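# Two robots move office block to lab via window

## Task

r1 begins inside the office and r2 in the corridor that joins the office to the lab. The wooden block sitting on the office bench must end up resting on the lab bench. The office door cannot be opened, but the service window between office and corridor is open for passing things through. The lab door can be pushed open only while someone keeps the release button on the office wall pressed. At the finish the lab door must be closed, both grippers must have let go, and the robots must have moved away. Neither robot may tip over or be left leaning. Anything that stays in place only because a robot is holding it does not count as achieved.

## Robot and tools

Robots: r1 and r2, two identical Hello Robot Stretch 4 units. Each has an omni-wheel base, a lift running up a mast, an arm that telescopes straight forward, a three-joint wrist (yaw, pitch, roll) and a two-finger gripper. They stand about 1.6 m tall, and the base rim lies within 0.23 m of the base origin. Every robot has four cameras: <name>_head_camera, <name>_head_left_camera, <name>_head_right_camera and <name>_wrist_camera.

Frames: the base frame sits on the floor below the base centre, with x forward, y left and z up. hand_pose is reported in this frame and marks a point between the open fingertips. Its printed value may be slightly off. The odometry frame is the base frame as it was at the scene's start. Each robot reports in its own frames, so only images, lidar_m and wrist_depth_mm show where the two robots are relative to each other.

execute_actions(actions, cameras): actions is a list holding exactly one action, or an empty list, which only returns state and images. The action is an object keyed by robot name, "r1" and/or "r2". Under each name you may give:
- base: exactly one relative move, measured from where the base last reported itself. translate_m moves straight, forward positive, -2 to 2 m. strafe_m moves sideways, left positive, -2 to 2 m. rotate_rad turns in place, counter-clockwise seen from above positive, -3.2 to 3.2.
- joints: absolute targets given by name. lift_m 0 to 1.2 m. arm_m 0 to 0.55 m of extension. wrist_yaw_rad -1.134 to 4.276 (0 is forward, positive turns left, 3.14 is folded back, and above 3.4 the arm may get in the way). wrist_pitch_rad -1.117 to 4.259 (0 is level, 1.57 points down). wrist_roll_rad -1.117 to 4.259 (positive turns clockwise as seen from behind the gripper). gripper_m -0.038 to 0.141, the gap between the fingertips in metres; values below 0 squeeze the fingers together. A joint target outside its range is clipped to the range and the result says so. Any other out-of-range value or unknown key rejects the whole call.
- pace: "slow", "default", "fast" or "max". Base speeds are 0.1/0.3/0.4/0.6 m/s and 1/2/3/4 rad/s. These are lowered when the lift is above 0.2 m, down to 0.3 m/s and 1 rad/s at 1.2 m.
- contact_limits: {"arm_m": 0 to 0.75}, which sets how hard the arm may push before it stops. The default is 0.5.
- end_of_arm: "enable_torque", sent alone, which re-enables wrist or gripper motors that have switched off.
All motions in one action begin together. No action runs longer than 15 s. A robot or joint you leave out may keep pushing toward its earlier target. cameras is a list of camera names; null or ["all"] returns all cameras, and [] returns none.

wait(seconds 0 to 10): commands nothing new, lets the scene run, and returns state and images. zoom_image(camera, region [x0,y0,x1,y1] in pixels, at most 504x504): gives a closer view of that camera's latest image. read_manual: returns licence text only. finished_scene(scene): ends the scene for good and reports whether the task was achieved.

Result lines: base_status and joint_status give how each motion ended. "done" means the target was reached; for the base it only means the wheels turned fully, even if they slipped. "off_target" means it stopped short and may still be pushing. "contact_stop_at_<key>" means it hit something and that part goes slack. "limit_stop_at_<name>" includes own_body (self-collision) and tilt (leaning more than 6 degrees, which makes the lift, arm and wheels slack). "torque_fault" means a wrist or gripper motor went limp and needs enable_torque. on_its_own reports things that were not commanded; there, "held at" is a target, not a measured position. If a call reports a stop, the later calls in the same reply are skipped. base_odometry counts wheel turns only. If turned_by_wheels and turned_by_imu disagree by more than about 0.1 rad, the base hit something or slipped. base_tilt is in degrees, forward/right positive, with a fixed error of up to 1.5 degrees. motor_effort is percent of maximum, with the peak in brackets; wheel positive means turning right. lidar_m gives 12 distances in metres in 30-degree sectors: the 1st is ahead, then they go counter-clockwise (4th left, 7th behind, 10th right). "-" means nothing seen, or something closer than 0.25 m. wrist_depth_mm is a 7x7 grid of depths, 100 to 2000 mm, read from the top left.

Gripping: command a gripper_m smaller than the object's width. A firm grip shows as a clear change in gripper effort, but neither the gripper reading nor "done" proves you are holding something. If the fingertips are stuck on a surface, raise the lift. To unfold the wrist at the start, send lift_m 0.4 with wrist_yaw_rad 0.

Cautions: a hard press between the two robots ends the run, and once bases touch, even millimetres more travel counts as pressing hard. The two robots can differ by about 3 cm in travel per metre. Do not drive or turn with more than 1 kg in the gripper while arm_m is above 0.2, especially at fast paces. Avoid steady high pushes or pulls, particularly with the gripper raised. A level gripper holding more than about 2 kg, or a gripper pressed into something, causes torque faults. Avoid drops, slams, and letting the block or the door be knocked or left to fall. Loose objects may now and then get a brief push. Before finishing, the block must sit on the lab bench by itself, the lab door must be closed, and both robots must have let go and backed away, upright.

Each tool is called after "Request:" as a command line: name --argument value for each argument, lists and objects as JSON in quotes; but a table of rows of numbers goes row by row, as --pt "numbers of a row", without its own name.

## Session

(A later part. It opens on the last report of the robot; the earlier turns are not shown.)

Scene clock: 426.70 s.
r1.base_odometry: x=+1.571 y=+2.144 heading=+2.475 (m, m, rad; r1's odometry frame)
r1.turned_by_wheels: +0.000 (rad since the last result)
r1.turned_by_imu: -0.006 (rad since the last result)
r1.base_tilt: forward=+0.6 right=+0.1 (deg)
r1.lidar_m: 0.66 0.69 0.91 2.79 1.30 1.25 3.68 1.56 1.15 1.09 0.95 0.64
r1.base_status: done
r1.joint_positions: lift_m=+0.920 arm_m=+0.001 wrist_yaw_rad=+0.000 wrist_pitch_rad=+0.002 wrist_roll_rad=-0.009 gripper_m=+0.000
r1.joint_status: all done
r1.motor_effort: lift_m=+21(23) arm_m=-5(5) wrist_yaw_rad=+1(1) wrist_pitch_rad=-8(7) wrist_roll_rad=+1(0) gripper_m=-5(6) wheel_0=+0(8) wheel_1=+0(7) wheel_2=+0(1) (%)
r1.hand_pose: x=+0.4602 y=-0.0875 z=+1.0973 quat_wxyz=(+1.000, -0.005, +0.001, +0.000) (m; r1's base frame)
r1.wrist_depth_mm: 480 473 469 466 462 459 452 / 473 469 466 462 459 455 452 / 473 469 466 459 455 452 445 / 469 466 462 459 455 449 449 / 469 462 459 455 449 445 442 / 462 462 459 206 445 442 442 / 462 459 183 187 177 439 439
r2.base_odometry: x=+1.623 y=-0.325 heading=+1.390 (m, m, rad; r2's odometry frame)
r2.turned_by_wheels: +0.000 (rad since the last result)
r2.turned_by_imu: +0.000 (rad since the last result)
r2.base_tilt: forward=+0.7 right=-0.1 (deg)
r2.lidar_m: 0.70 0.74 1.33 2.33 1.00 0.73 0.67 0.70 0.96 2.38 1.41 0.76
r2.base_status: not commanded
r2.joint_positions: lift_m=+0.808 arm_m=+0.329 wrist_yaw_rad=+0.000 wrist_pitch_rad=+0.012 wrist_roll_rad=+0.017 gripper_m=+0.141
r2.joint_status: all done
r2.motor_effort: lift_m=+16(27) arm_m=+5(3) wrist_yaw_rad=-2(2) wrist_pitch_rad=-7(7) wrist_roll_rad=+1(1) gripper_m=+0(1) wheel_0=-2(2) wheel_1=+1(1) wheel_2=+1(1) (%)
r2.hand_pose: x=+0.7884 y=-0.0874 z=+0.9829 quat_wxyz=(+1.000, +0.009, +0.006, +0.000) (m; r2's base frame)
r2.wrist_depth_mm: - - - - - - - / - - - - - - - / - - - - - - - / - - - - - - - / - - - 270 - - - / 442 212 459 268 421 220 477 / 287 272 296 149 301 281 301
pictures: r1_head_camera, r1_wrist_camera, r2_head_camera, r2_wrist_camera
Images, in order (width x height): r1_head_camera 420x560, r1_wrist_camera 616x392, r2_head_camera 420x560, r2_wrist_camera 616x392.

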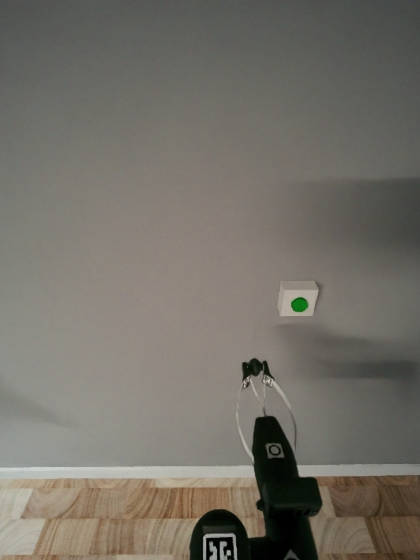

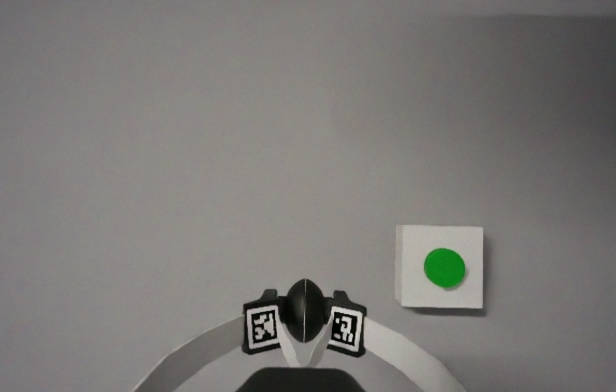

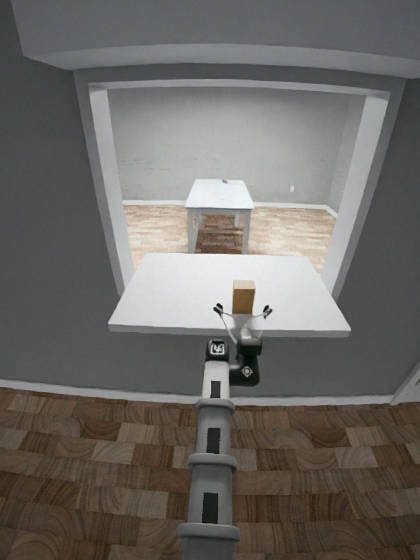

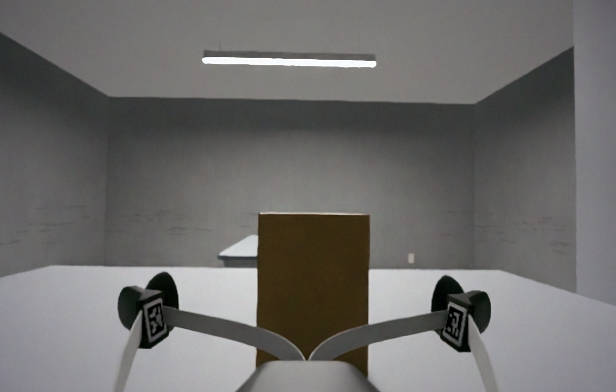

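Request:
execute_actions --actions '[{"r1": {"base": {"strafe_m": -0.149}, "joints": {"arm_m": 0.1}}, "r2": {"joints": {"arm_m": 0.393}}}]' --cameras '["r1_wrist_camera", "r2_wrist_camera"]'

Scene clock: 437.13 s.
r1.base_odometry: x=+1.663 y=+2.261 heading=+2.475 (m, m, rad; r1's odometry frame)
r1.turned_by_wheels: +0.000 (rad since the last result)
r1.turned_by_imu: +0.000 (rad since the last result)
r1.base_tilt: forward=+0.6 right=+0.0 (deg)
r1.lidar_m: 0.61 0.67 0.99 2.73 1.37 1.45 3.63 1.35 1.02 0.96 0.94 0.69
r1.base_status: done
r1.joint_positions: lift_m=+0.920 arm_m=+0.099 wrist_yaw_rad=+0.000 wrist_pitch_rad=+0.002 wrist_roll_rad=-0.009 gripper_m=+0.000
r1.joint_status: all done
r1.motor_effort: lift_m=+21(21) arm_m=+5(5) wrist_yaw_rad=+1(2) wrist_pitch_rad=-8(9) wrist_roll_rad=+1(0) gripper_m=-4(10) wheel_0=+0(6) wheel_1=+0(8) wheel_2=+0(1) (%)
r1.hand_pose: x=+0.5585 y=-0.0874 z=+1.0973 quat_wxyz=(+1.000, -0.005, +0.001, +0.000) (m; r1's base frame)
r1.wrist_depth_mm: 373 368 364 362 357 357 353 / 370 366 364 359 357 355 353 / 368 366 359 359 355 353 349 / 364 362 359 355 353 349 347 / 362 359 355 312 351 347 345 / 362 357 355 206 347 345 343 / 357 355 183 187 178 343 342
r2.base_odometry: x=+1.623 y=-0.325 heading=+1.390 (m, m, rad; r2's odometry frame)
r2.turned_by_wheels: +0.000 (rad since the last result)
r2.turned_by_imu: +0.000 (rad since the last result)
r2.base_tilt: forward=+0.7 right=-0.2 (deg)
r2.lidar_m: 0.73 0.75 1.35 2.33 0.99 0.72 0.66 0.70 0.93 2.36 1.42 0.77
r2.base_status: not commanded
r2.joint_positions: lift_m=+0.808 arm_m=+0.392 wrist_yaw_rad=+0.000 wrist_pitch_rad=+0.012 wrist_roll_rad=+0.017 gripper_m=+0.141
r2.joint_status: all done
r2.motor_effort: lift_m=+16(16) arm_m=+5(5) wrist_yaw_rad=-2(3) wrist_pitch_rad=-7(7) wrist_roll_rad=+1(1) gripper_m=+0(0) wheel_0=-3(2) wheel_1=+1(1) wheel_2=+1(1) (%)
r2.hand_pose: x=+0.8514 y=-0.0874 z=+0.9829 quat_wxyz=(+1.000, +0.009, +0.006, +0.000) (m; r2's base frame)
r2.wrist_depth_mm: - - - - - - - / - - - - - - - / - - - - - - - / - - - - - - - / - - - 206 - - - / 445 211 205 206 206 221 473 / 287 271 277 149 262 281 300
pictures: r1_wrist_camera, r2_wrist_camera
Images, in order (width x height): r1_wrist_camera 616x392, r2_wrist_camera 616x392.

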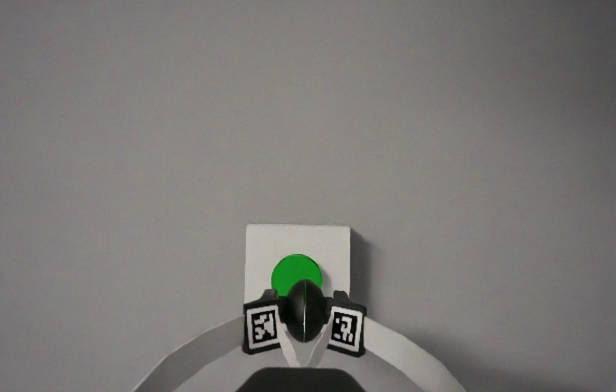

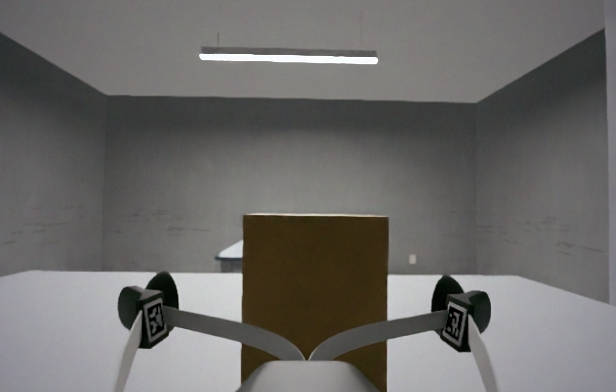

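Request:
execute_actions --actions '[{"r2": {"joints": {"gripper_m": 0.03}}}]' --cameras '[]'

Request:
execute_actions --actions '[{"r2": {"joints": {"lift_m": 0.85}}}]' --cameras '["r2_wrist_camera"]'

Scene clock: 443.60 s.
r1.base_odometry: x=+1.663 y=+2.261 heading=+2.475 (m, m, rad; r1's odometry frame)
r1.turned_by_wheels: +0.000 (rad since the last result)
r1.turned_by_imu: +0.001 (rad since the last result)
r1.base_tilt: forward=+0.6 right=+0.0 (deg)
r1.lidar_m: 0.62 0.69 0.98 2.72 1.39 1.45 3.62 1.34 1.02 0.96 0.95 0.67
r1.base_status: not commanded
r1.joint_positions: lift_m=+0.920 arm_m=+0.099 wrist_yaw_rad=+0.000 wrist_pitch_rad=+0.002 wrist_roll_rad=-0.009 gripper_m=+0.000
r1.joint_status: not commanded
r1.motor_effort: lift_m=+21(21) arm_m=+5(5) wrist_yaw_rad=+1(1) wrist_pitch_rad=-8(7) wrist_roll_rad=+2(2) gripper_m=-8(6) wheel_0=+0(0) wheel_1=+0(0) wheel_2=+0(0) (%)
r1.hand_pose: x=+0.5585 y=-0.0874 z=+1.0973 quat_wxyz=(+1.000, -0.005, +0.001, +0.000) (m; r1's base frame)
r1.wrist_depth_mm: 373 368 366 362 357 355 351 / 370 368 364 362 357 353 353 / 368 364 359 359 355 351 349 / 366 362 359 355 351 349 347 / 362 357 357 315 351 347 345 / 362 357 353 206 347 345 342 / 359 357 183 187 178 343 342
r2.base_odometry: x=+1.623 y=-0.325 heading=+1.390 (m, m, rad; r2's odometry frame)
r2.turned_by_wheels: +0.000 (rad since the last result)
r2.turned_by_imu: +0.000 (rad since the last result)
r2.base_tilt: forward=+0.8 right=-0.2 (deg)
r2.lidar_m: 0.72 0.75 1.32 2.33 0.99 0.71 0.66 0.71 0.97 2.34 1.40 0.78
r2.base_status: not commanded
r2.joint_positions: lift_m=+0.808 arm_m=+0.392 wrist_yaw_rad=+0.000 wrist_pitch_rad=+0.012 wrist_roll_rad=+0.017 gripper_m=+0.030
r2.joint_status: all done
r2.motor_effort: lift_m=+16(15) arm_m=+6(6) wrist_yaw_rad=-2(1) wrist_pitch_rad=-7(6) wrist_roll_rad=+0(1) gripper_m=-21(18) wheel_0=-3(3) wheel_1=+1(1) wheel_2=+1(1) (%)
r2.hand_pose: x=+0.8514 y=-0.0875 z=+0.9829 quat_wxyz=(+1.000, +0.009, +0.006, +0.000) (m; r2's base frame)
r2.wrist_depth_mm: - - - - - - - / - - - - - - - / - - - - - - - / - - - - - - - / - - 683 192 - - - / 439 449 191 191 191 473 473 / 286 255 224 191 262 263 300
pictures: none
No camera images: the call's "cameras" was empty. Leave "cameras" out to get every camera's image.

Scene clock: 444.63 s.
r1.base_odometry: x=+1.663 y=+2.261 heading=+2.475 (m, m, rad; r1's odometry frame)
r1.turned_by_wheels: +0.000 (rad since the last result)
r1.turned_by_imu: +0.000 (rad since the last result)
r1.base_tilt: forward=+0.5 right=+0.1 (deg)
r1.lidar_m: 0.60 0.69 0.97 2.70 1.37 1.48 3.61 1.36 1.00 0.96 0.94 0.68
r1.base_status: not commanded
r1.joint_positions: lift_m=+0.920 arm_m=+0.099 wrist_yaw_rad=+0.000 wrist_pitch_rad=+0.002 wrist_roll_rad=-0.009 gripper_m=+0.000
r1.joint_status: not commanded
r1.motor_effort: lift_m=+21(21) arm_m=+5(5) wrist_yaw_rad=+1(1) wrist_pitch_rad=-8(7) wrist_roll_rad=+0(0) gripper_m=-8(3) wheel_0=+0(0) wheel_1=+0(1) wheel_2=+0(0) (%)
r1.hand_pose: x=+0.5585 y=-0.0874 z=+1.0973 quat_wxyz=(+1.000, -0.005, +0.001, +0.000) (m; r1's base frame)
r1.wrist_depth_mm: 373 368 366 364 357 357 353 / 370 366 364 362 355 353 351 / 366 364 362 359 355 351 349 / 364 364 359 357 353 351 345 / 364 359 355 314 351 347 345 / 359 357 353 206 347 345 342 / 357 355 183 187 178 343 342
r2.base_odometry: x=+1.623 y=-0.325 heading=+1.390 (m, m, rad; r2's odometry frame)
r2.turned_by_wheels: +0.000 (rad since the last result)
r2.turned_by_imu: +0.000 (rad since the last result)
r2.base_tilt: forward=+0.8 right=-0.2 (deg)
r2.lidar_m: 0.72 0.77 1.34 2.33 1.01 0.71 0.67 0.70 0.96 2.35 1.41 0.75
r2.base_status: not commanded
r2.joint_positions: lift_m=+0.850 arm_m=+0.392 wrist_yaw_rad=+0.000 wrist_pitch_rad=+0.016 wrist_roll_rad=+0.017 gripper_m=+0.030
r2.joint_status: all done
r2.motor_effort: lift_m=+24(29) arm_m=+5(5) wrist_yaw_rad=-2(3) wrist_pitch_rad=-17(18) wrist_roll_rad=+1(1) gripper_m=-22(21) wheel_0=-3(2) wheel_1=+1(1) wheel_2=+1(0) (%)
r2.hand_pose: x=+0.8514 y=-0.0875 z=+1.0232 quat_wxyz=(+1.000, +0.009, +0.008, +0.000) (m; r2's base frame)
r2.wrist_depth_mm: - - - - - - - / - - - - - - - / - - - - - - - / - - - - - - - / - - - 192 - - - / 574 580 191 191 191 615 - / 373 332 263 191 342 342 394
pictures: r2_wrist_camera
Images, in order (width x height): r2_wrist_camera 616x392.

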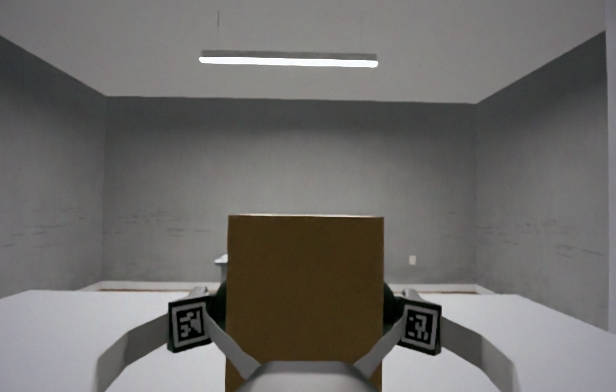

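Request:
execute_actions --actions '[{"r2": {"base": {"strafe_m": 1.25}, "joints": {"arm_m": 0.0}, "pace": "fast"}, "r1": {"joints": {"arm_m": 0.15}, "pace": "slow"}}]' --cameras '["r1_wrist_camera", "r2_head_camera"]'

Request:
execute_actions --actions '[{"r2": {"base": {"rotate_rad": 3.17}, "joints": {"lift_m": 0.4, "wrist_yaw_rad": 2.9}, "pace": "fast"}}]' --cameras '["r2_head_camera", "r2_head_left_camera", "r1_wrist_camera"]'

Scene clock: 476.33 s.
r1.base_odometry: x=+1.663 y=+2.261 heading=+2.475 (m, m, rad; r1's odometry frame)
r1.turned_by_wheels: +0.000 (rad since the last result)
r1.turned_by_imu: +0.001 (rad since the last result)
r1.base_tilt: forward=+0.6 right=+0.0 (deg)
r1.lidar_m: 0.66 0.69 0.97 2.72 1.37 1.46 3.62 1.37 1.03 0.96 0.93 0.69
r1.base_status: not commanded
r1.joint_positions: lift_m=+0.920 arm_m=+0.149 wrist_yaw_rad=+0.000 wrist_pitch_rad=+0.002 wrist_roll_rad=-0.009 gripper_m=+0.000
r1.joint_status: all done
r1.motor_effort: lift_m=+21(21) arm_m=+5(6) wrist_yaw_rad=+1(1) wrist_pitch_rad=-8(7) wrist_roll_rad=-2(1) gripper_m=-4(6) wheel_0=+0(0) wheel_1=+0(0) wheel_2=+0(1) (%)
r1.hand_pose: x=+0.6085 y=-0.0874 z=+1.0973 quat_wxyz=(+1.000, -0.005, +0.001, +0.000) (m; r1's base frame)
r1.wrist_depth_mm: 320 317 314 312 307 306 303 / 317 314 312 310 306 304 303 / 315 312 310 307 304 301 300 / 314 310 309 306 303 301 298 / 312 309 306 265 301 300 297 / 310 307 304 206 298 297 294 / 307 304 183 187 178 296 293
r2.base_odometry: x=+0.393 y=-0.100 heading=+1.390 (m, m, rad; r2's odometry frame)
r2.turned_by_wheels: +0.000 (rad since the last result)
r2.turned_by_imu: +0.002 (rad since the last result)
r2.base_tilt: forward=+0.7 right=-0.2 (deg)
r2.lidar_m: 0.92 0.95 1.09 1.07 1.04 0.81 0.77 0.82 1.00 2.57 1.12 0.96
r2.base_status: done
r2.joint_positions: lift_m=+0.850 arm_m=+0.001 wrist_yaw_rad=+0.000 wrist_pitch_rad=+0.016 wrist_roll_rad=+0.017 gripper_m=+0.030
r2.joint_status: all done
r2.motor_effort: lift_m=+24(24) arm_m=-5(7) wrist_yaw_rad=-2(1) wrist_pitch_rad=-17(18) wrist_roll_rad=+1(1) gripper_m=-22(21) wheel_0=+1(8) wheel_1=-1(8) wheel_2=+1(2) (%)
r2.hand_pose: x=+0.4603 y=-0.0874 z=+1.0232 quat_wxyz=(+1.000, +0.009, +0.008, +0.000) (m; r2's base frame)
r2.wrist_depth_mm: 699 707 715 715 715 723 723 / 707 699 707 707 715 723 723 / 699 707 707 699 715 715 723 / 699 691 699 707 715 715 715 / 691 699 691 193 707 715 715 / 691 691 192 192 192 715 715 / 691 691 445 190 699 699 715
pictures: r1_wrist_camera, r2_head_camera
Images, in order (width x height): r1_wrist_camera 616x392, r2_head_camera 420x560.

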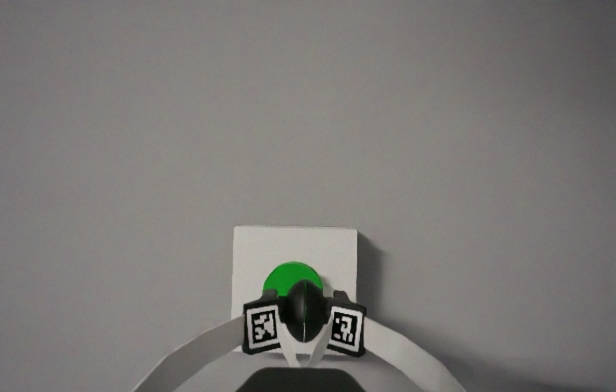

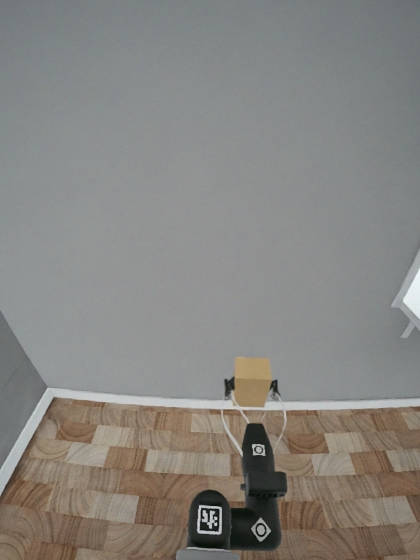

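Scene clock: 479.17 s.
r1.base_odometry: x=+1.663 y=+2.261 heading=+2.475 (m, m, rad; r1's odometry frame)
r1.turned_by_wheels: +0.000 (rad since the last result)
r1.turned_by_imu: +0.000 (rad since the last result)
r1.base_tilt: forward=+0.6 right=+0.0 (deg)
r1.lidar_m: 0.65 0.69 0.99 2.72 1.36 1.46 3.64 1.36 1.00 0.96 0.95 0.69
r1.base_status: not commanded
r1.joint_positions: lift_m=+0.920 arm_m=+0.149 wrist_yaw_rad=+0.000 wrist_pitch_rad=+0.002 wrist_roll_rad=-0.009 gripper_m=+0.000
r1.joint_status: not commanded
r1.motor_effort: lift_m=+21(21) arm_m=+5(5) wrist_yaw_rad=+1(0) wrist_pitch_rad=-7(7) wrist_roll_rad=+1(2) gripper_m=-6(4) wheel_0=+0(0) wheel_1=+0(0) wheel_2=+0(0) (%)
r1.hand_pose: x=+0.6085 y=-0.0874 z=+1.0973 quat_wxyz=(+1.000, -0.005, +0.001, +0.000) (m; r1's base frame)
r1.wrist_depth_mm: 319 315 314 310 309 304 304 / 317 315 312 309 307 304 301 / 315 314 310 307 304 303 301 / 314 310 309 306 303 301 298 / 312 309 307 264 301 298 297 / 310 307 303 206 300 297 296 / 307 306 183 187 178 294 294
r2.base_odometry: x=+0.393 y=-0.100 heading=-1.723 (m, m, rad; r2's odometry frame)
r2.turned_by_wheels: +3.170 (rad since the last result)
r2.turned_by_imu: +3.118 (rad since the last result)
r2.base_tilt: forward=+0.8 right=-0.2 (deg)
r2.lidar_m: 0.77 0.81 1.03 2.91 1.12 0.94 0.91 0.99 1.13 1.08 1.02 0.81
r2.base_status: done
r2.joint_positions: lift_m=+0.400 arm_m=+0.001 wrist_yaw_rad=+2.900 wrist_pitch_rad=+0.016 wrist_roll_rad=+0.017 gripper_m=+0.030
r2.joint_status: all done
r2.motor_effort: lift_m=+17(22) arm_m=-5(5) wrist_yaw_rad=-1(12) wrist_pitch_rad=-17(18) wrist_roll_rad=+1(1) gripper_m=-20(21) wheel_0=-1(6) wheel_1=+1(0) wheel_2=+0(5) (%)
r2.hand_pose: x=-0.0873 y=+0.1540 z=+0.5737 quat_wxyz=(+0.121, -0.007, +0.010, +0.993) (m; r2's base frame)
r2.wrist_depth_mm: 144 991 1060 1118 1160 - - / 143 991 1042 1118 1182 - - / 142 208 1042 1078 1160 1229 1255 / 143 265 1042 1098 1160 1229 1308 / 946 991 1025 192 1160 1229 1281 / 946 960 191 191 191 1229 1281 / 946 960 603 191 1138 1182 1308
pictures: r1_wrist_camera, r2_head_camera, r2_head_left_camera
Images, in order (width x height): r1_wrist_camera 616x392, r2_head_camera 420x560, r2_head_left_camera 420x672.

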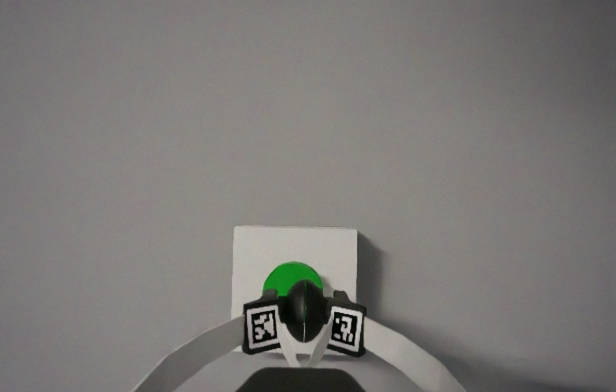

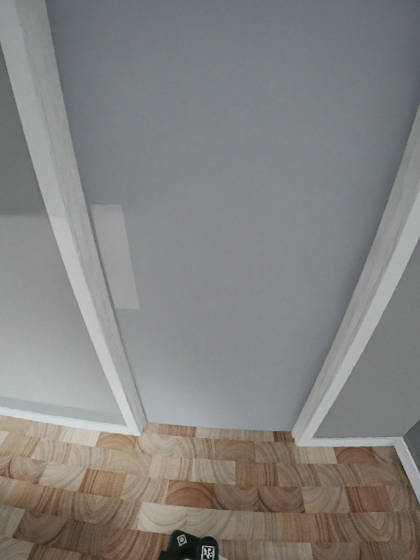

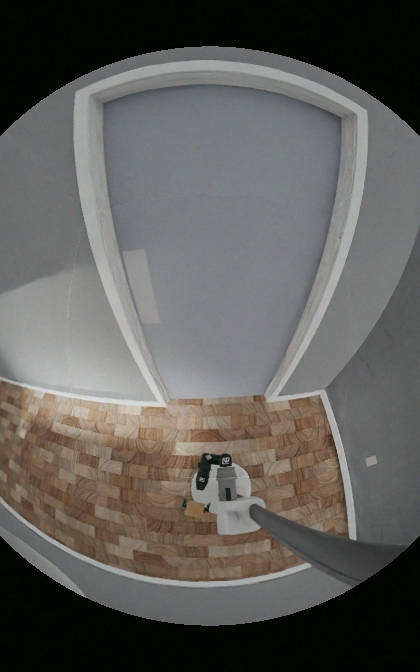

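Request:
execute_actions --actions '[{"r1": {"joints": {"arm_m": 0.18}, "contact_limits": {"arm_m": 0.2}, "pace": "slow"}, "r2": {"base": {"rotate_rad": -0.07}}}]' --cameras '["r1_wrist_camera", "r1_head_camera"]'

Scene clock: 497.83 s.
r1.base_odometry: x=+1.664 y=+2.261 heading=+2.475 (m, m, rad; r1's odometry frame)
r1.turned_by_wheels: +0.000 (rad since the last result)
r1.turned_by_imu: +0.002 (rad since the last result)
r1.base_tilt: forward=+0.5 right=+0.0 (deg)
r1.lidar_m: 0.65 0.69 0.99 2.73 1.39 1.44 3.63 1.35 1.02 0.97 0.94 0.68
r1.base_status: not commanded
r1.joint_positions: lift_m=+0.920 arm_m=+0.171 wrist_yaw_rad=-0.005 wrist_pitch_rad=+0.002 wrist_roll_rad=-0.009 gripper_m=+0.000
r1.joint_status: arm_m contact_stop (moved +0.022 of +0.031)
r1.on_its_own: arm_m is slack since a contact_stop (your +0.180 is given up); wrist_yaw_rad is at rest, and its effort (+14) is outside its rest range (-13 to +13)
r1.motor_effort: lift_m=+21(21) arm_m=+0(12) wrist_yaw_rad=+14(24) wrist_pitch_rad=-6(7) wrist_roll_rad=+0(0) gripper_m=-3(4) wheel_0=+3(3) wheel_1=+1(2) wheel_2=-5(8) (%)
r1.contact_limits: arm_m 0.2
r1.hand_pose: x=+0.6297 y=-0.0887 z=+1.0975 quat_wxyz=(+1.000, -0.005, +0.001, -0.002) (m; r1's base frame)
r1.wrist_depth_mm: 300 296 294 291 289 286 286 / 297 293 291 289 287 285 283 / 294 291 289 287 285 282 281 / 293 290 289 285 282 281 279 / 290 287 285 245 281 279 278 / 287 287 285 206 278 278 276 / 286 285 243 186 276 276 274
r2.base_odometry: x=+0.393 y=-0.100 heading=-1.793 (m, m, rad; r2's odometry frame)
r2.turned_by_wheels: -0.070 (rad since the last result)
r2.turned_by_imu: -0.069 (rad since the last result)
r2.base_tilt: forward=+0.8 right=-0.2 (deg)
r2.lidar_m: 0.77 0.80 0.96 2.31 1.11 0.98 0.91 0.95 1.17 1.07 1.10 0.83
r2.base_status: done
r2.joint_positions: lift_m=+0.400 arm_m=+0.001 wrist_yaw_rad=+2.900 wrist_pitch_rad=+0.016 wrist_roll_rad=+0.017 gripper_m=+0.030
r2.joint_status: not commanded
r2.motor_effort: lift_m=+18(18) arm_m=-5(5) wrist_yaw_rad=-1(1) wrist_pitch_rad=-17(18) wrist_roll_rad=+0(1) gripper_m=-21(22) wheel_0=+1(4) wheel_1=+1(8) wheel_2=+0(2) (%)
r2.hand_pose: x=-0.0873 y=+0.1540 z=+0.5737 quat_wxyz=(+0.121, -0.007, +0.010, +0.993) (m; r2's base frame)
r2.wrist_depth_mm: 144 991 1078 1138 1229 - - / 143 976 1042 1138 1229 - - / 142 207 1042 1138 1229 1255 1397 / 143 266 1042 1098 1205 1336 1430 / 917 960 1025 193 1205 1308 1430 / 904 960 191 191 192 1308 1430 / 891 931 603 190 1205 1255 1397
pictures: r1_head_camera, r1_wrist_camera
Images, in order (width x height): r1_head_camera 420x560, r1_wrist_camera 616x392.

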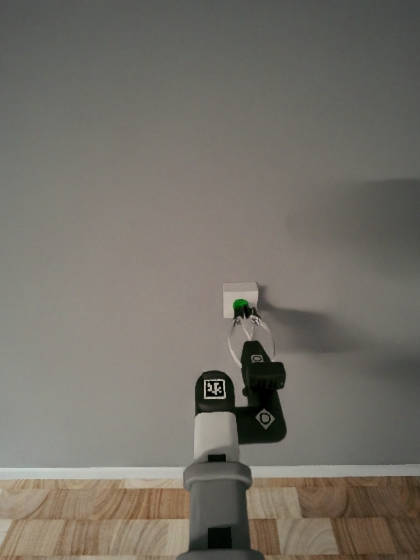

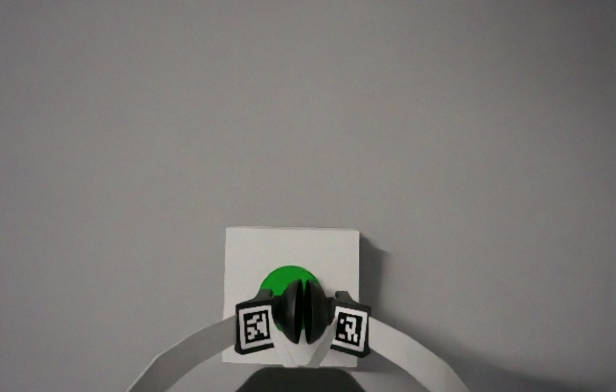

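Request:
execute_actions --actions '[{"r1": {"joints": {"arm_m": 0.177}, "contact_limits": {"arm_m": 0.4}, "pace": "slow"}}]' --cameras '["r1_wrist_camera"]'

Scene clock: 504.17 s.
r1.base_odometry: x=+1.664 y=+2.261 heading=+2.475 (m, m, rad; r1's odometry frame)
r1.turned_by_wheels: +0.000 (rad since the last result)
r1.turned_by_imu: +0.000 (rad since the last result)
r1.base_tilt: forward=+0.5 right=+0.1 (deg)
r1.lidar_m: 0.65 0.71 0.99 2.76 1.37 1.47 3.61 1.36 1.00 0.96 0.95 0.69
r1.base_status: not commanded
r1.joint_positions: lift_m=+0.920 arm_m=+0.175 wrist_yaw_rad=-0.008 wrist_pitch_rad=+0.001 wrist_roll_rad=-0.009 gripper_m=+0.000
r1.joint_status: all done
r1.on_its_own: wrist_yaw_rad is at rest, and its effort (+23) is outside its rest range (-13 to +13)
r1.motor_effort: lift_m=+21(21) arm_m=+13(12) wrist_yaw_rad=+23(24) wrist_pitch_rad=-5(6) wrist_roll_rad=+1(3) gripper_m=+1(6) wheel_0=+3(3) wheel_1=+1(1) wheel_2=-8(8) (%)
r1.contact_limits: arm_m 0.4
r1.hand_pose: x=+0.6334 y=-0.0897 z=+1.0976 quat_wxyz=(+1.000, -0.005, +0.001, -0.004) (m; r1's base frame)
r1.wrist_depth_mm: 294 293 290 287 286 285 282 / 291 290 289 286 283 282 281 / 290 287 286 285 282 281 278 / 289 286 285 282 281 279 277 / 287 285 282 242 279 276 276 / 285 283 242 211 277 276 273 / 283 281 240 171 181 273 272
r2.base_odometry: x=+0.393 y=-0.100 heading=-1.793 (m, m, rad; r2's odometry frame)
r2.turned_by_wheels: +0.000 (rad since the last result)
r2.turned_by_imu: +0.000 (rad since the last result)
r2.base_tilt: forward=+0.7 right=-0.2 (deg)
r2.lidar_m: 0.76 0.79 0.94 2.27 1.12 1.00 0.90 0.93 1.16 1.07 1.10 0.82
r2.base_status: not commanded
r2.joint_positions: lift_m=+0.400 arm_m=+0.001 wrist_yaw_rad=+2.900 wrist_pitch_rad=+0.016 wrist_roll_rad=+0.017 gripper_m=+0.030
r2.joint_status: not commanded
r2.motor_effort: lift_m=+18(17) arm_m=-5(5) wrist_yaw_rad=-1(1) wrist_pitch_rad=-18(18) wrist_roll_rad=+1(1) gripper_m=-22(21) wheel_0=+1(1) wheel_1=+1(1) wheel_2=-1(1) (%)
r2.hand_pose: x=-0.0873 y=+0.1540 z=+0.5737 quat_wxyz=(+0.121, -0.007, +0.010, +0.993) (m; r2's base frame)
r2.wrist_depth_mm: 144 991 1042 1118 1205 - - / 143 991 1060 1118 1229 - - / 142 207 1078 1138 1229 1255 1397 / 143 266 1060 1118 1205 1336 1464 / 931 976 1008 193 1205 1336 1430 / 917 946 191 191 192 1308 1430 / 931 946 603 190 1182 1229 1366
pictures: r1_wrist_camera
Images, in order (width x height): r1_wrist_camera 616x392.

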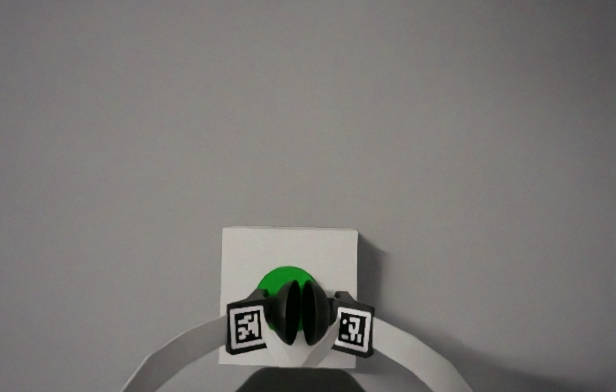

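Request:
execute_actions --actions '[{"r2": {"base": {"translate_m": 0.45}}}]' --cameras '["r2_head_camera"]'

Request:
execute_actions --actions '[{"r2": {"base": {"translate_m": 0.3}, "pace": "slow"}}]' --cameras '["r2_head_camera", "r2_head_left_camera"]'

Scene clock: 515.13 s.
r1.base_odometry: x=+1.664 y=+2.261 heading=+2.475 (m, m, rad; r1's odometry frame)
r1.turned_by_wheels: +0.000 (rad since the last result)
r1.turned_by_imu: +0.001 (rad since the last result)
r1.base_tilt: forward=+0.4 right=+0.0 (deg)
r1.lidar_m: 0.65 0.70 0.98 2.74 1.38 1.49 3.60 1.35 1.03 0.97 0.96 0.70
r1.base_status: not commanded
r1.joint_positions: lift_m=+0.920 arm_m=+0.175 wrist_yaw_rad=-0.008 wrist_pitch_rad=+0.001 wrist_roll_rad=-0.009 gripper_m=+0.000
r1.joint_status: not commanded
r1.on_its_own: wrist_yaw_rad is at rest, and its effort (+23) is outside its rest range (-13 to +13)
r1.motor_effort: lift_m=+21(21) arm_m=+13(13) wrist_yaw_rad=+23(23) wrist_pitch_rad=-5(5) wrist_roll_rad=+2(1) gripper_m=-2(1) wheel_0=+3(3) wheel_1=+1(1) wheel_2=-8(8) (%)
r1.hand_pose: x=+0.6334 y=-0.0897 z=+1.0976 quat_wxyz=(+1.000, -0.005, +0.001, -0.004) (m; r1's base frame)
r1.wrist_depth_mm: 293 291 289 287 286 285 283 / 291 290 287 285 283 282 279 / 290 289 287 285 282 281 279 / 289 286 283 283 281 279 277 / 287 285 282 242 279 278 276 / 283 283 242 211 276 274 273 / 282 281 239 171 181 274 273
r2.base_odometry: x=+0.294 y=-0.539 heading=-1.793 (m, m, rad; r2's odometry frame)
r2.turned_by_wheels: +0.000 (rad since the last result)
r2.turned_by_imu: -0.002 (rad since the last result)
r2.base_tilt: forward=+0.7 right=-0.2 (deg)
r2.lidar_m: 0.32 0.34 0.44 0.89 1.77 1.45 1.36 1.41 1.12 1.05 0.50 0.34
r2.base_status: done
r2.joint_positions: lift_m=+0.400 arm_m=+0.001 wrist_yaw_rad=+2.900 wrist_pitch_rad=+0.016 wrist_roll_rad=+0.017 gripper_m=+0.030
r2.joint_status: not commanded
r2.motor_effort: lift_m=+17(17) arm_m=-5(5) wrist_yaw_rad=-2(1) wrist_pitch_rad=-18(18) wrist_roll_rad=+1(1) gripper_m=-20(21) wheel_0=+0(6) wheel_1=+1(3) wheel_2=+2(7) (%)
r2.hand_pose: x=-0.0873 y=+0.1540 z=+0.5737 quat_wxyz=(+0.121, -0.007, +0.010, +0.993) (m; r2's base frame)
r2.wrist_depth_mm: 144 1366 1537 1618 - - - / 143 1366 1499 1576 - - - / 142 207 1464 1576 1708 - - / 143 265 1397 1576 1708 1863 - / 1255 1397 1430 193 1661 1863 - / 1308 1366 191 191 191 1808 - / 1308 1281 750 191 1336 1336 1537
pictures: r2_head_camera
Images, in order (width x height): r2_head_camera 420x560.

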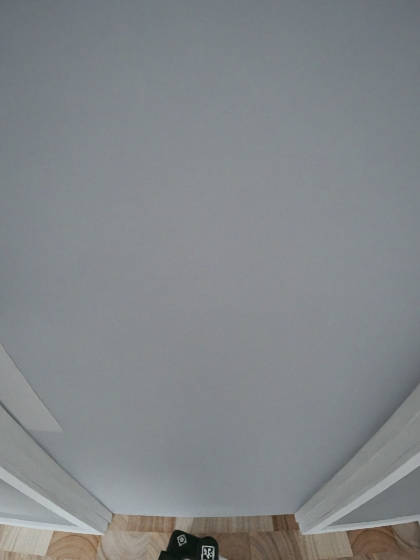

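Scene clock: 519.43 s.
r1.base_odometry: x=+1.664 y=+2.261 heading=+2.475 (m, m, rad; r1's odometry frame)
r1.turned_by_wheels: +0.000 (rad since the last result)
r1.turned_by_imu: +0.000 (rad since the last result)
r1.base_tilt: forward=+0.5 right=+0.1 (deg)
r1.lidar_m: 0.64 0.70 0.98 2.77 1.36 1.48 3.61 1.33 1.03 0.96 0.94 0.67
r1.base_status: not commanded
r1.joint_positions: lift_m=+0.920 arm_m=+0.175 wrist_yaw_rad=-0.008 wrist_pitch_rad=+0.001 wrist_roll_rad=-0.009 gripper_m=+0.000
r1.joint_status: not commanded
r1.on_its_own: wrist_yaw_rad is at rest, and its effort (+23) is outside its rest range (-13 to +13)
r1.motor_effort: lift_m=+21(21) arm_m=+13(13) wrist_yaw_rad=+23(23) wrist_pitch_rad=-3(5) wrist_roll_rad=+0(0) gripper_m=-2(0) wheel_0=+3(3) wheel_1=+1(1) wheel_2=-8(8) (%)
r1.hand_pose: x=+0.6334 y=-0.0897 z=+1.0976 quat_wxyz=(+1.000, -0.005, +0.001, -0.004) (m; r1's base frame)
r1.wrist_depth_mm: 294 291 290 287 286 283 282 / 291 290 287 286 283 282 282 / 290 289 286 285 283 281 279 / 289 286 283 283 281 279 277 / 286 283 283 242 279 278 276 / 285 282 242 211 277 276 274 / 283 281 240 171 181 274 273
r2.base_odometry: x=+0.228 y=-0.831 heading=-1.793 (m, m, rad; r2's odometry frame)
r2.turned_by_wheels: +0.000 (rad since the last result)
r2.turned_by_imu: +0.013 (rad since the last result)
r2.base_tilt: forward=+0.7 right=-0.2 (deg)
r2.lidar_m: - 0.25 0.42 0.44 2.20 1.74 1.65 1.61 1.11 0.36 0.25 -
r2.base_status: done
r2.joint_positions: lift_m=+0.400 arm_m=-0.001 wrist_yaw_rad=+2.900 wrist_pitch_rad=+0.016 wrist_roll_rad=+0.017 gripper_m=+0.030
r2.joint_status: not commanded
r2.motor_effort: lift_m=+18(18) arm_m=+6(7) wrist_yaw_rad=-4(47) wrist_pitch_rad=-18(18) wrist_roll_rad=+1(0) gripper_m=-20(21) wheel_0=+3(15) wheel_1=+3(17) wheel_2=-5(15) (%)
r2.hand_pose: x=-0.0893 y=+0.1538 z=+0.5737 quat_wxyz=(+0.120, -0.007, +0.010, +0.993) (m; r2's base frame)
r2.wrist_depth_mm: 142 1618 1756 1863 - - - / 142 1708 1808 1921 - - - / 141 206 1708 1863 - - - / 142 264 1708 1808 - - - / 1537 1618 1708 193 - - - / 1499 1618 191 191 192 - - / 1430 1281 741 191 1308 1336 1499
pictures: r2_head_camera, r2_head_left_camera
Images, in order (width x height): r2_head_camera 420x560, r2_head_left_camera 420x672.

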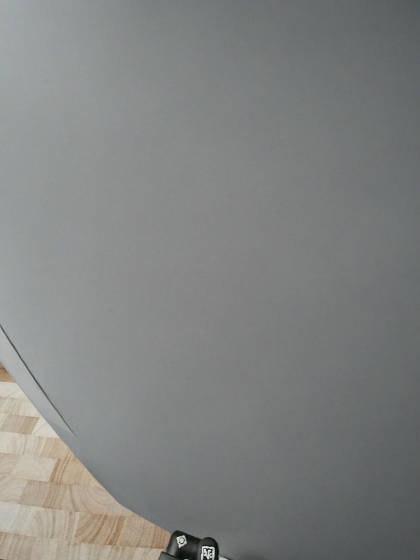

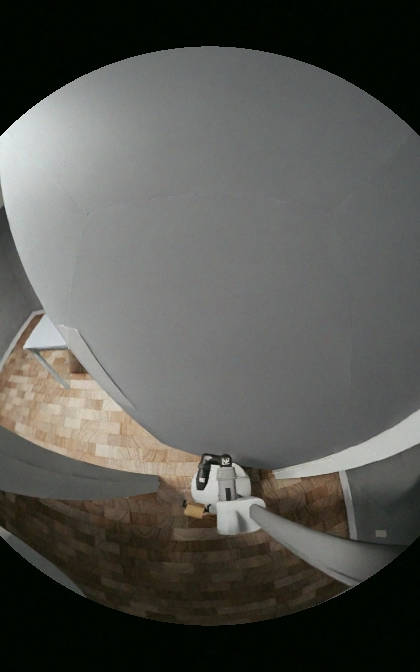

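Request:
execute_actions --actions '[{"r2": {"base": {"translate_m": 0.4}, "pace": "slow"}}]' --cameras '["r2_head_camera", "r2_head_left_camera", "r2_head_right_camera"]'

Scene clock: 530.23 s.
r1.base_odometry: x=+1.664 y=+2.261 heading=+2.475 (m, m, rad; r1's odometry frame)
r1.turned_by_wheels: +0.000 (rad since the last result)
r1.turned_by_imu: +0.001 (rad since the last result)
r1.base_tilt: forward=+0.5 right=+0.0 (deg)
r1.lidar_m: 0.66 0.70 0.99 2.78 1.37 1.45 3.61 1.33 1.00 0.95 0.95 0.68
r1.base_status: not commanded
r1.joint_positions: lift_m=+0.920 arm_m=+0.175 wrist_yaw_rad=-0.008 wrist_pitch_rad=+0.001 wrist_roll_rad=-0.009 gripper_m=+0.000
r1.joint_status: not commanded
r1.on_its_own: wrist_yaw_rad is at rest, and its effort (+23) is outside its rest range (-13 to +13)
r1.motor_effort: lift_m=+21(21) arm_m=+13(13) wrist_yaw_rad=+23(24) wrist_pitch_rad=-5(5) wrist_roll_rad=+2(1) gripper_m=-1(1) wheel_0=+3(3) wheel_1=+1(1) wheel_2=-8(8) (%)
r1.hand_pose: x=+0.6334 y=-0.0897 z=+1.0976 quat_wxyz=(+1.000, -0.005, +0.001, -0.004) (m; r1's base frame)
r1.wrist_depth_mm: 294 290 290 287 286 283 283 / 291 290 289 286 285 282 279 / 290 289 287 283 282 281 278 / 289 287 283 283 281 279 277 / 286 283 282 242 279 277 276 / 285 283 242 211 277 274 273 / 283 281 240 171 181 273 272
r2.base_odometry: x=+0.140 y=-1.221 heading=-1.793 (m, m, rad; r2's odometry frame)
r2.turned_by_wheels: +0.000 (rad since the last result)
r2.turned_by_imu: -0.003 (rad since the last result)
r2.base_tilt: forward=+0.7 right=-0.2 (deg)
r2.lidar_m: 0.29 1.44 1.09 1.42 0.55 2.08 2.06 1.73 0.27 0.25 - 0.25
r2.base_status: done
r2.joint_positions: lift_m=+0.400 arm_m=-0.001 wrist_yaw_rad=+2.900 wrist_pitch_rad=+0.016 wrist_roll_rad=+0.017 gripper_m=+0.030
r2.joint_status: not commanded
r2.motor_effort: lift_m=+18(17) arm_m=+5(5) wrist_yaw_rad=-3(4) wrist_pitch_rad=-18(17) wrist_roll_rad=+2(1) gripper_m=-21(23) wheel_0=+9(11) wheel_1=-2(9) wheel_2=-10(17) (%)
r2.hand_pose: x=-0.0893 y=+0.1538 z=+0.5737 quat_wxyz=(+0.120, -0.007, +0.010, +0.993) (m; r2's base frame)
r2.wrist_depth_mm: 142 - - - - 554 574 / 142 - - - - 559 574 / 141 205 - - - 554 574 / 141 265 - - - 549 574 / 1863 - - 193 - 549 569 / 1863 1983 191 191 191 525 559 / 1430 1308 750 190 1308 512 554
pictures: r2_head_camera, r2_head_left_camera, r2_head_right_camera
Images, in order (width x height): r2_head_camera 420x560, r2_head_left_camera 420x672, r2_head_right_camera 420x672.

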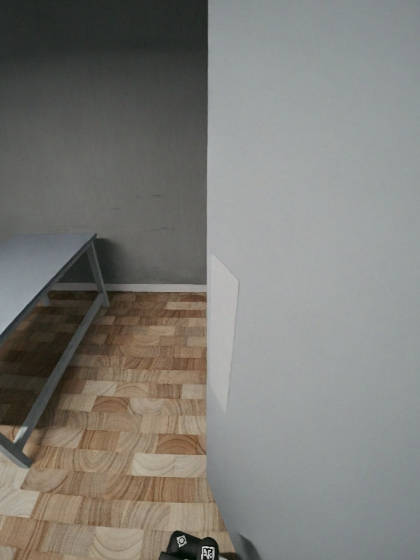

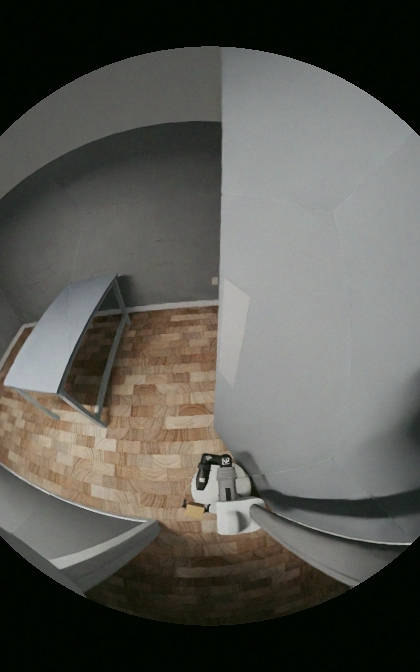

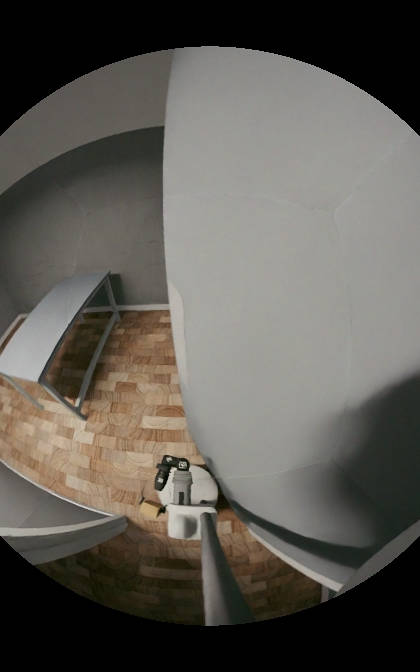

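Request:
execute_actions --actions '[{"r2": {"base": {"strafe_m": 0.42}}}]' --cameras '["r2_head_camera", "r2_head_left_camera", "r2_head_right_camera"]'

Scene clock: 562.57 s.
r1.base_odometry: x=+1.664 y=+2.261 heading=+2.475 (m, m, rad; r1's odometry frame)
r1.turned_by_wheels: +0.000 (rad since the last result)
r1.turned_by_imu: +0.001 (rad since the last result)
r1.base_tilt: forward=+0.5 right=+0.0 (deg)
r1.lidar_m: 0.66 0.70 0.98 2.73 1.37 1.46 3.62 1.36 1.01 0.97 0.96 0.70
r1.base_status: not commanded
r1.joint_positions: lift_m=+0.920 arm_m=+0.175 wrist_yaw_rad=-0.008 wrist_pitch_rad=+0.001 wrist_roll_rad=-0.009 gripper_m=+0.000
r1.joint_status: not commanded
r1.on_its_own: wrist_yaw_rad is at rest, and its effort (+23) is outside its rest range (-13 to +13)
r1.motor_effort: lift_m=+21(21) arm_m=+13(13) wrist_yaw_rad=+23(24) wrist_pitch_rad=-4(5) wrist_roll_rad=+1(1) gripper_m=+0(1) wheel_0=+3(3) wheel_1=+1(1) wheel_2=-8(8) (%)
r1.hand_pose: x=+0.6334 y=-0.0897 z=+1.0976 quat_wxyz=(+1.000, -0.005, +0.001, -0.004) (m; r1's base frame)
r1.wrist_depth_mm: 293 291 290 287 286 283 282 / 293 290 289 287 285 282 282 / 290 289 286 285 282 281 279 / 289 286 285 282 281 279 277 / 286 285 283 242 278 277 276 / 285 283 242 211 277 274 273 / 283 281 240 171 181 272 272
r2.base_odometry: x=+0.550 y=-1.314 heading=-1.793 (m, m, rad; r2's odometry frame)
r2.turned_by_wheels: +0.000 (rad since the last result)
r2.turned_by_imu: +0.000 (rad since the last result)
r2.base_tilt: forward=+0.7 right=-0.2 (deg)
r2.lidar_m: 2.16 0.83 0.69 1.53 0.44 0.31 0.27 2.15 0.63 0.26 0.25 2.03
r2.base_status: done
r2.joint_positions: lift_m=+0.400 arm_m=-0.001 wrist_yaw_rad=+2.900 wrist_pitch_rad=+0.016 wrist_roll_rad=+0.017 gripper_m=+0.030
r2.joint_status: not commanded
r2.motor_effort: lift_m=+18(18) arm_m=+5(5) wrist_yaw_rad=-3(4) wrist_pitch_rad=-17(18) wrist_roll_rad=+1(2) gripper_m=-21(22) wheel_0=+3(7) wheel_1=+0(10) wheel_2=-4(9) (%)
r2.hand_pose: x=-0.0892 y=+0.1539 z=+0.5737 quat_wxyz=(+0.120, -0.007, +0.010, +0.993) (m; r2's base frame)
r2.wrist_depth_mm: 142 - 436 477 512 559 603 / 142 - 436 473 508 554 609 / 141 206 433 473 508 549 603 / 141 264 427 466 508 549 597 / 1863 - 415 193 504 549 591 / 1808 - 191 190 191 544 591 / 1430 1255 301 191 496 517 591
pictures: r2_head_camera, r2_head_left_camera, r2_head_right_camera
Images, in order (width x height): r2_head_camera 420x560, r2_head_left_camera 420x672, r2_head_right_camera 420x672.

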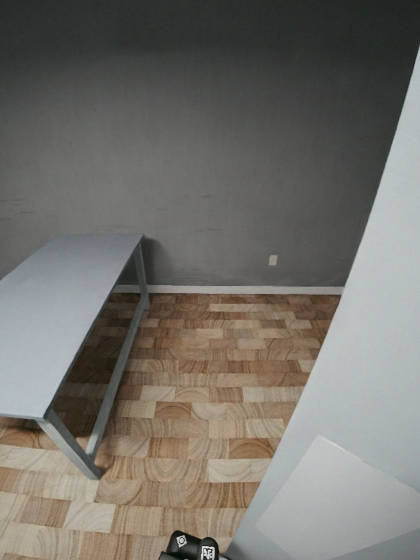

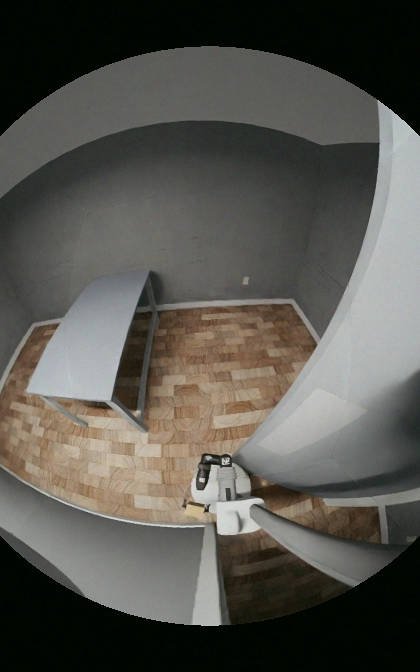

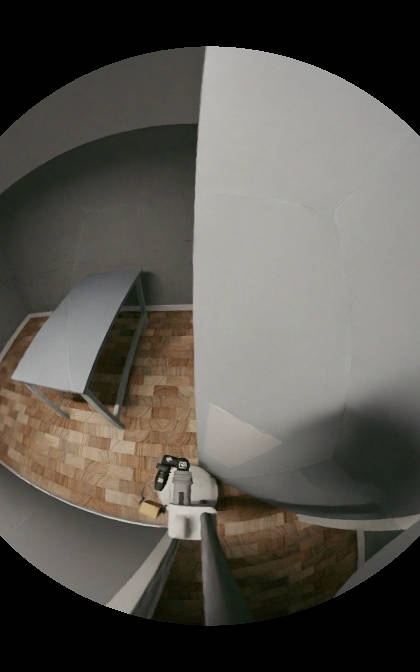

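Request:
execute_actions --actions '[{"r2": {"base": {"translate_m": 0.07}, "joints": {"lift_m": 0.72}}}]' --cameras '[]'

Request:
execute_actions --actions '[{"r2": {"base": {"strafe_m": 0.5}}}]' --cameras '["r2_head_camera", "r2_head_left_camera", "r2_head_right_camera"]'

Scene clock: 586.40 s.
r1.base_odometry: x=+1.664 y=+2.261 heading=+2.475 (m, m, rad; r1's odometry frame)
r1.turned_by_wheels: +0.000 (rad since the last result)
r1.turned_by_imu: +0.001 (rad since the last result)
r1.base_tilt: forward=+0.5 right=+0.0 (deg)
r1.lidar_m: 0.66 0.70 0.98 2.76 1.40 1.47 3.61 1.34 1.02 0.94 0.92 0.70
r1.base_status: not commanded
r1.joint_positions: lift_m=+0.920 arm_m=+0.175 wrist_yaw_rad=-0.008 wrist_pitch_rad=+0.001 wrist_roll_rad=-0.009 gripper_m=+0.000
r1.joint_status: not commanded
r1.on_its_own: wrist_yaw_rad is at rest, and its effort (+23) is outside its rest range (-13 to +13)
r1.motor_effort: lift_m=+21(21) arm_m=+13(13) wrist_yaw_rad=+23(24) wrist_pitch_rad=-4(5) wrist_roll_rad=+0(2) gripper_m=-1(3) wheel_0=+3(3) wheel_1=+1(1) wheel_2=-8(8) (%)
r1.hand_pose: x=+0.6334 y=-0.0897 z=+1.0976 quat_wxyz=(+1.000, -0.005, +0.001, -0.004) (m; r1's base frame)
r1.wrist_depth_mm: 294 291 290 287 287 285 282 / 291 291 287 286 283 282 281 / 290 289 286 283 282 281 279 / 289 286 285 283 279 278 278 / 286 285 282 242 278 277 276 / 285 283 242 211 277 276 274 / 283 281 239 171 181 273 272
r2.base_odometry: x=+0.535 y=-1.382 heading=-1.793 (m, m, rad; r2's odometry frame)
r2.turned_by_wheels: +0.000 (rad since the last result)
r2.turned_by_imu: +0.000 (rad since the last result)
r2.base_tilt: forward=+0.7 right=-0.2 (deg)
r2.lidar_m: 2.09 0.81 0.67 1.34 0.58 0.38 0.38 2.18 0.55 0.25 0.25 1.94
r2.base_status: done
r2.joint_positions: lift_m=+0.720 arm_m=-0.001 wrist_yaw_rad=+2.900 wrist_pitch_rad=+0.016 wrist_roll_rad=+0.017 gripper_m=+0.030
r2.joint_status: all done
r2.motor_effort: lift_m=+24(27) arm_m=+5(5) wrist_yaw_rad=-2(3) wrist_pitch_rad=-16(17) wrist_roll_rad=+1(1) gripper_m=-21(22) wheel_0=+2(1) wheel_1=+0(3) wheel_2=-1(14) (%)
r2.hand_pose: x=-0.0892 y=+0.1539 z=+0.8932 quat_wxyz=(+0.120, -0.007, +0.010, +0.993) (m; r2's base frame)
r2.wrist_depth_mm: 142 - 504 549 597 647 707 / 142 - 500 544 591 647 699 / 141 207 500 549 585 634 683 / 141 265 492 535 585 627 691 / 1983 - 484 193 580 627 683 / 1983 - 191 191 191 627 683 / 1983 1863 338 191 574 603 676
pictures: none
No camera images: the call's "cameras" was empty. Leave "cameras" out to get every camera's image.

Scene clock: 589.40 s.
r1.base_odometry: x=+1.664 y=+2.261 heading=+2.475 (m, m, rad; r1's odometry frame)
r1.turned_by_wheels: +0.000 (rad since the last result)
r1.turned_by_imu: +0.000 (rad since the last result)
r1.base_tilt: forward=+0.6 right=+0.0 (deg)
r1.lidar_m: 0.64 0.69 0.98 2.78 1.37 1.44 3.60 1.38 1.01 0.97 0.94 0.69
r1.base_status: not commanded
r1.joint_positions: lift_m=+0.920 arm_m=+0.175 wrist_yaw_rad=-0.008 wrist_pitch_rad=+0.001 wrist_roll_rad=-0.009 gripper_m=+0.000
r1.joint_status: not commanded
r1.on_its_own: wrist_yaw_rad is at rest, and its effort (+23) is outside its rest range (-13 to +13)
r1.motor_effort: lift_m=+21(21) arm_m=+13(13) wrist_yaw_rad=+23(24) wrist_pitch_rad=-4(4) wrist_roll_rad=+0(2) gripper_m=+1(1) wheel_0=+3(3) wheel_1=+1(1) wheel_2=-8(8) (%)
r1.hand_pose: x=+0.6334 y=-0.0897 z=+1.0976 quat_wxyz=(+1.000, -0.005, +0.001, -0.004) (m; r1's base frame)
r1.wrist_depth_mm: 293 291 289 287 286 285 282 / 291 290 287 285 283 283 279 / 290 287 286 283 283 279 278 / 289 286 285 283 281 278 277 / 287 285 282 242 279 277 276 / 283 282 242 211 277 276 273 / 283 281 240 171 181 273 272
r2.base_odometry: x=+1.022 y=-1.492 heading=-1.793 (m, m, rad; r2's odometry frame)
r2.turned_by_wheels: +0.000 (rad since the last result)
r2.turned_by_imu: +0.001 (rad since the last result)
r2.base_tilt: forward=+0.7 right=-0.2 (deg)
r2.lidar_m: 0.36 0.36 0.49 1.98 0.60 0.39 0.38 0.40 0.52 1.34 1.99 2.21
r2.base_status: done
r2.joint_positions: lift_m=+0.720 arm_m=-0.001 wrist_yaw_rad=+2.900 wrist_pitch_rad=+0.016 wrist_roll_rad=+0.017 gripper_m=+0.030
r2.joint_status: not commanded
r2.motor_effort: lift_m=+23(24) arm_m=+6(5) wrist_yaw_rad=-2(3) wrist_pitch_rad=-17(17) wrist_roll_rad=+1(1) gripper_m=-22(21) wheel_0=-1(7) wheel_1=-1(13) wheel_2=+1(3) (%)
r2.hand_pose: x=-0.0892 y=+0.1539 z=+0.8933 quat_wxyz=(+0.121, -0.007, +0.010, +0.993) (m; r2's base frame)
r2.wrist_depth_mm: 142 508 539 580 627 676 741 / 141 508 539 574 621 676 732 / 141 207 535 569 621 668 732 / 142 265 530 564 615 668 732 / 469 496 517 192 615 668 723 / 466 484 193 192 191 661 707 / 466 480 349 190 597 640 723
pictures: r2_head_camera, r2_head_left_camera, r2_head_right_camera
Images, in order (width x height): r2_head_camera 420x560, r2_head_left_camera 420x672, r2_head_right_camera 420x672.

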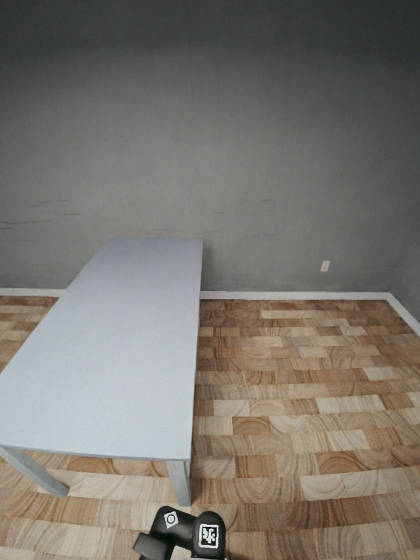

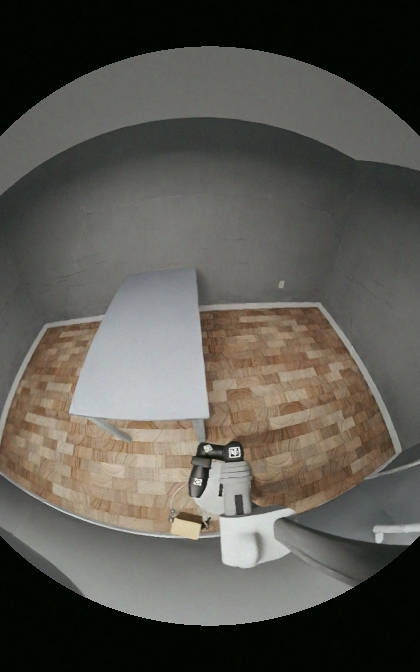

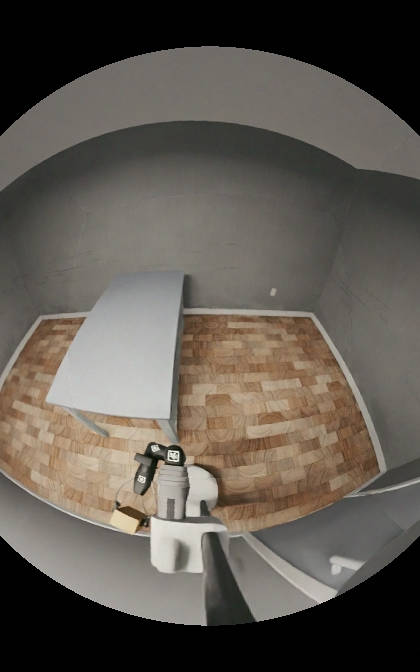

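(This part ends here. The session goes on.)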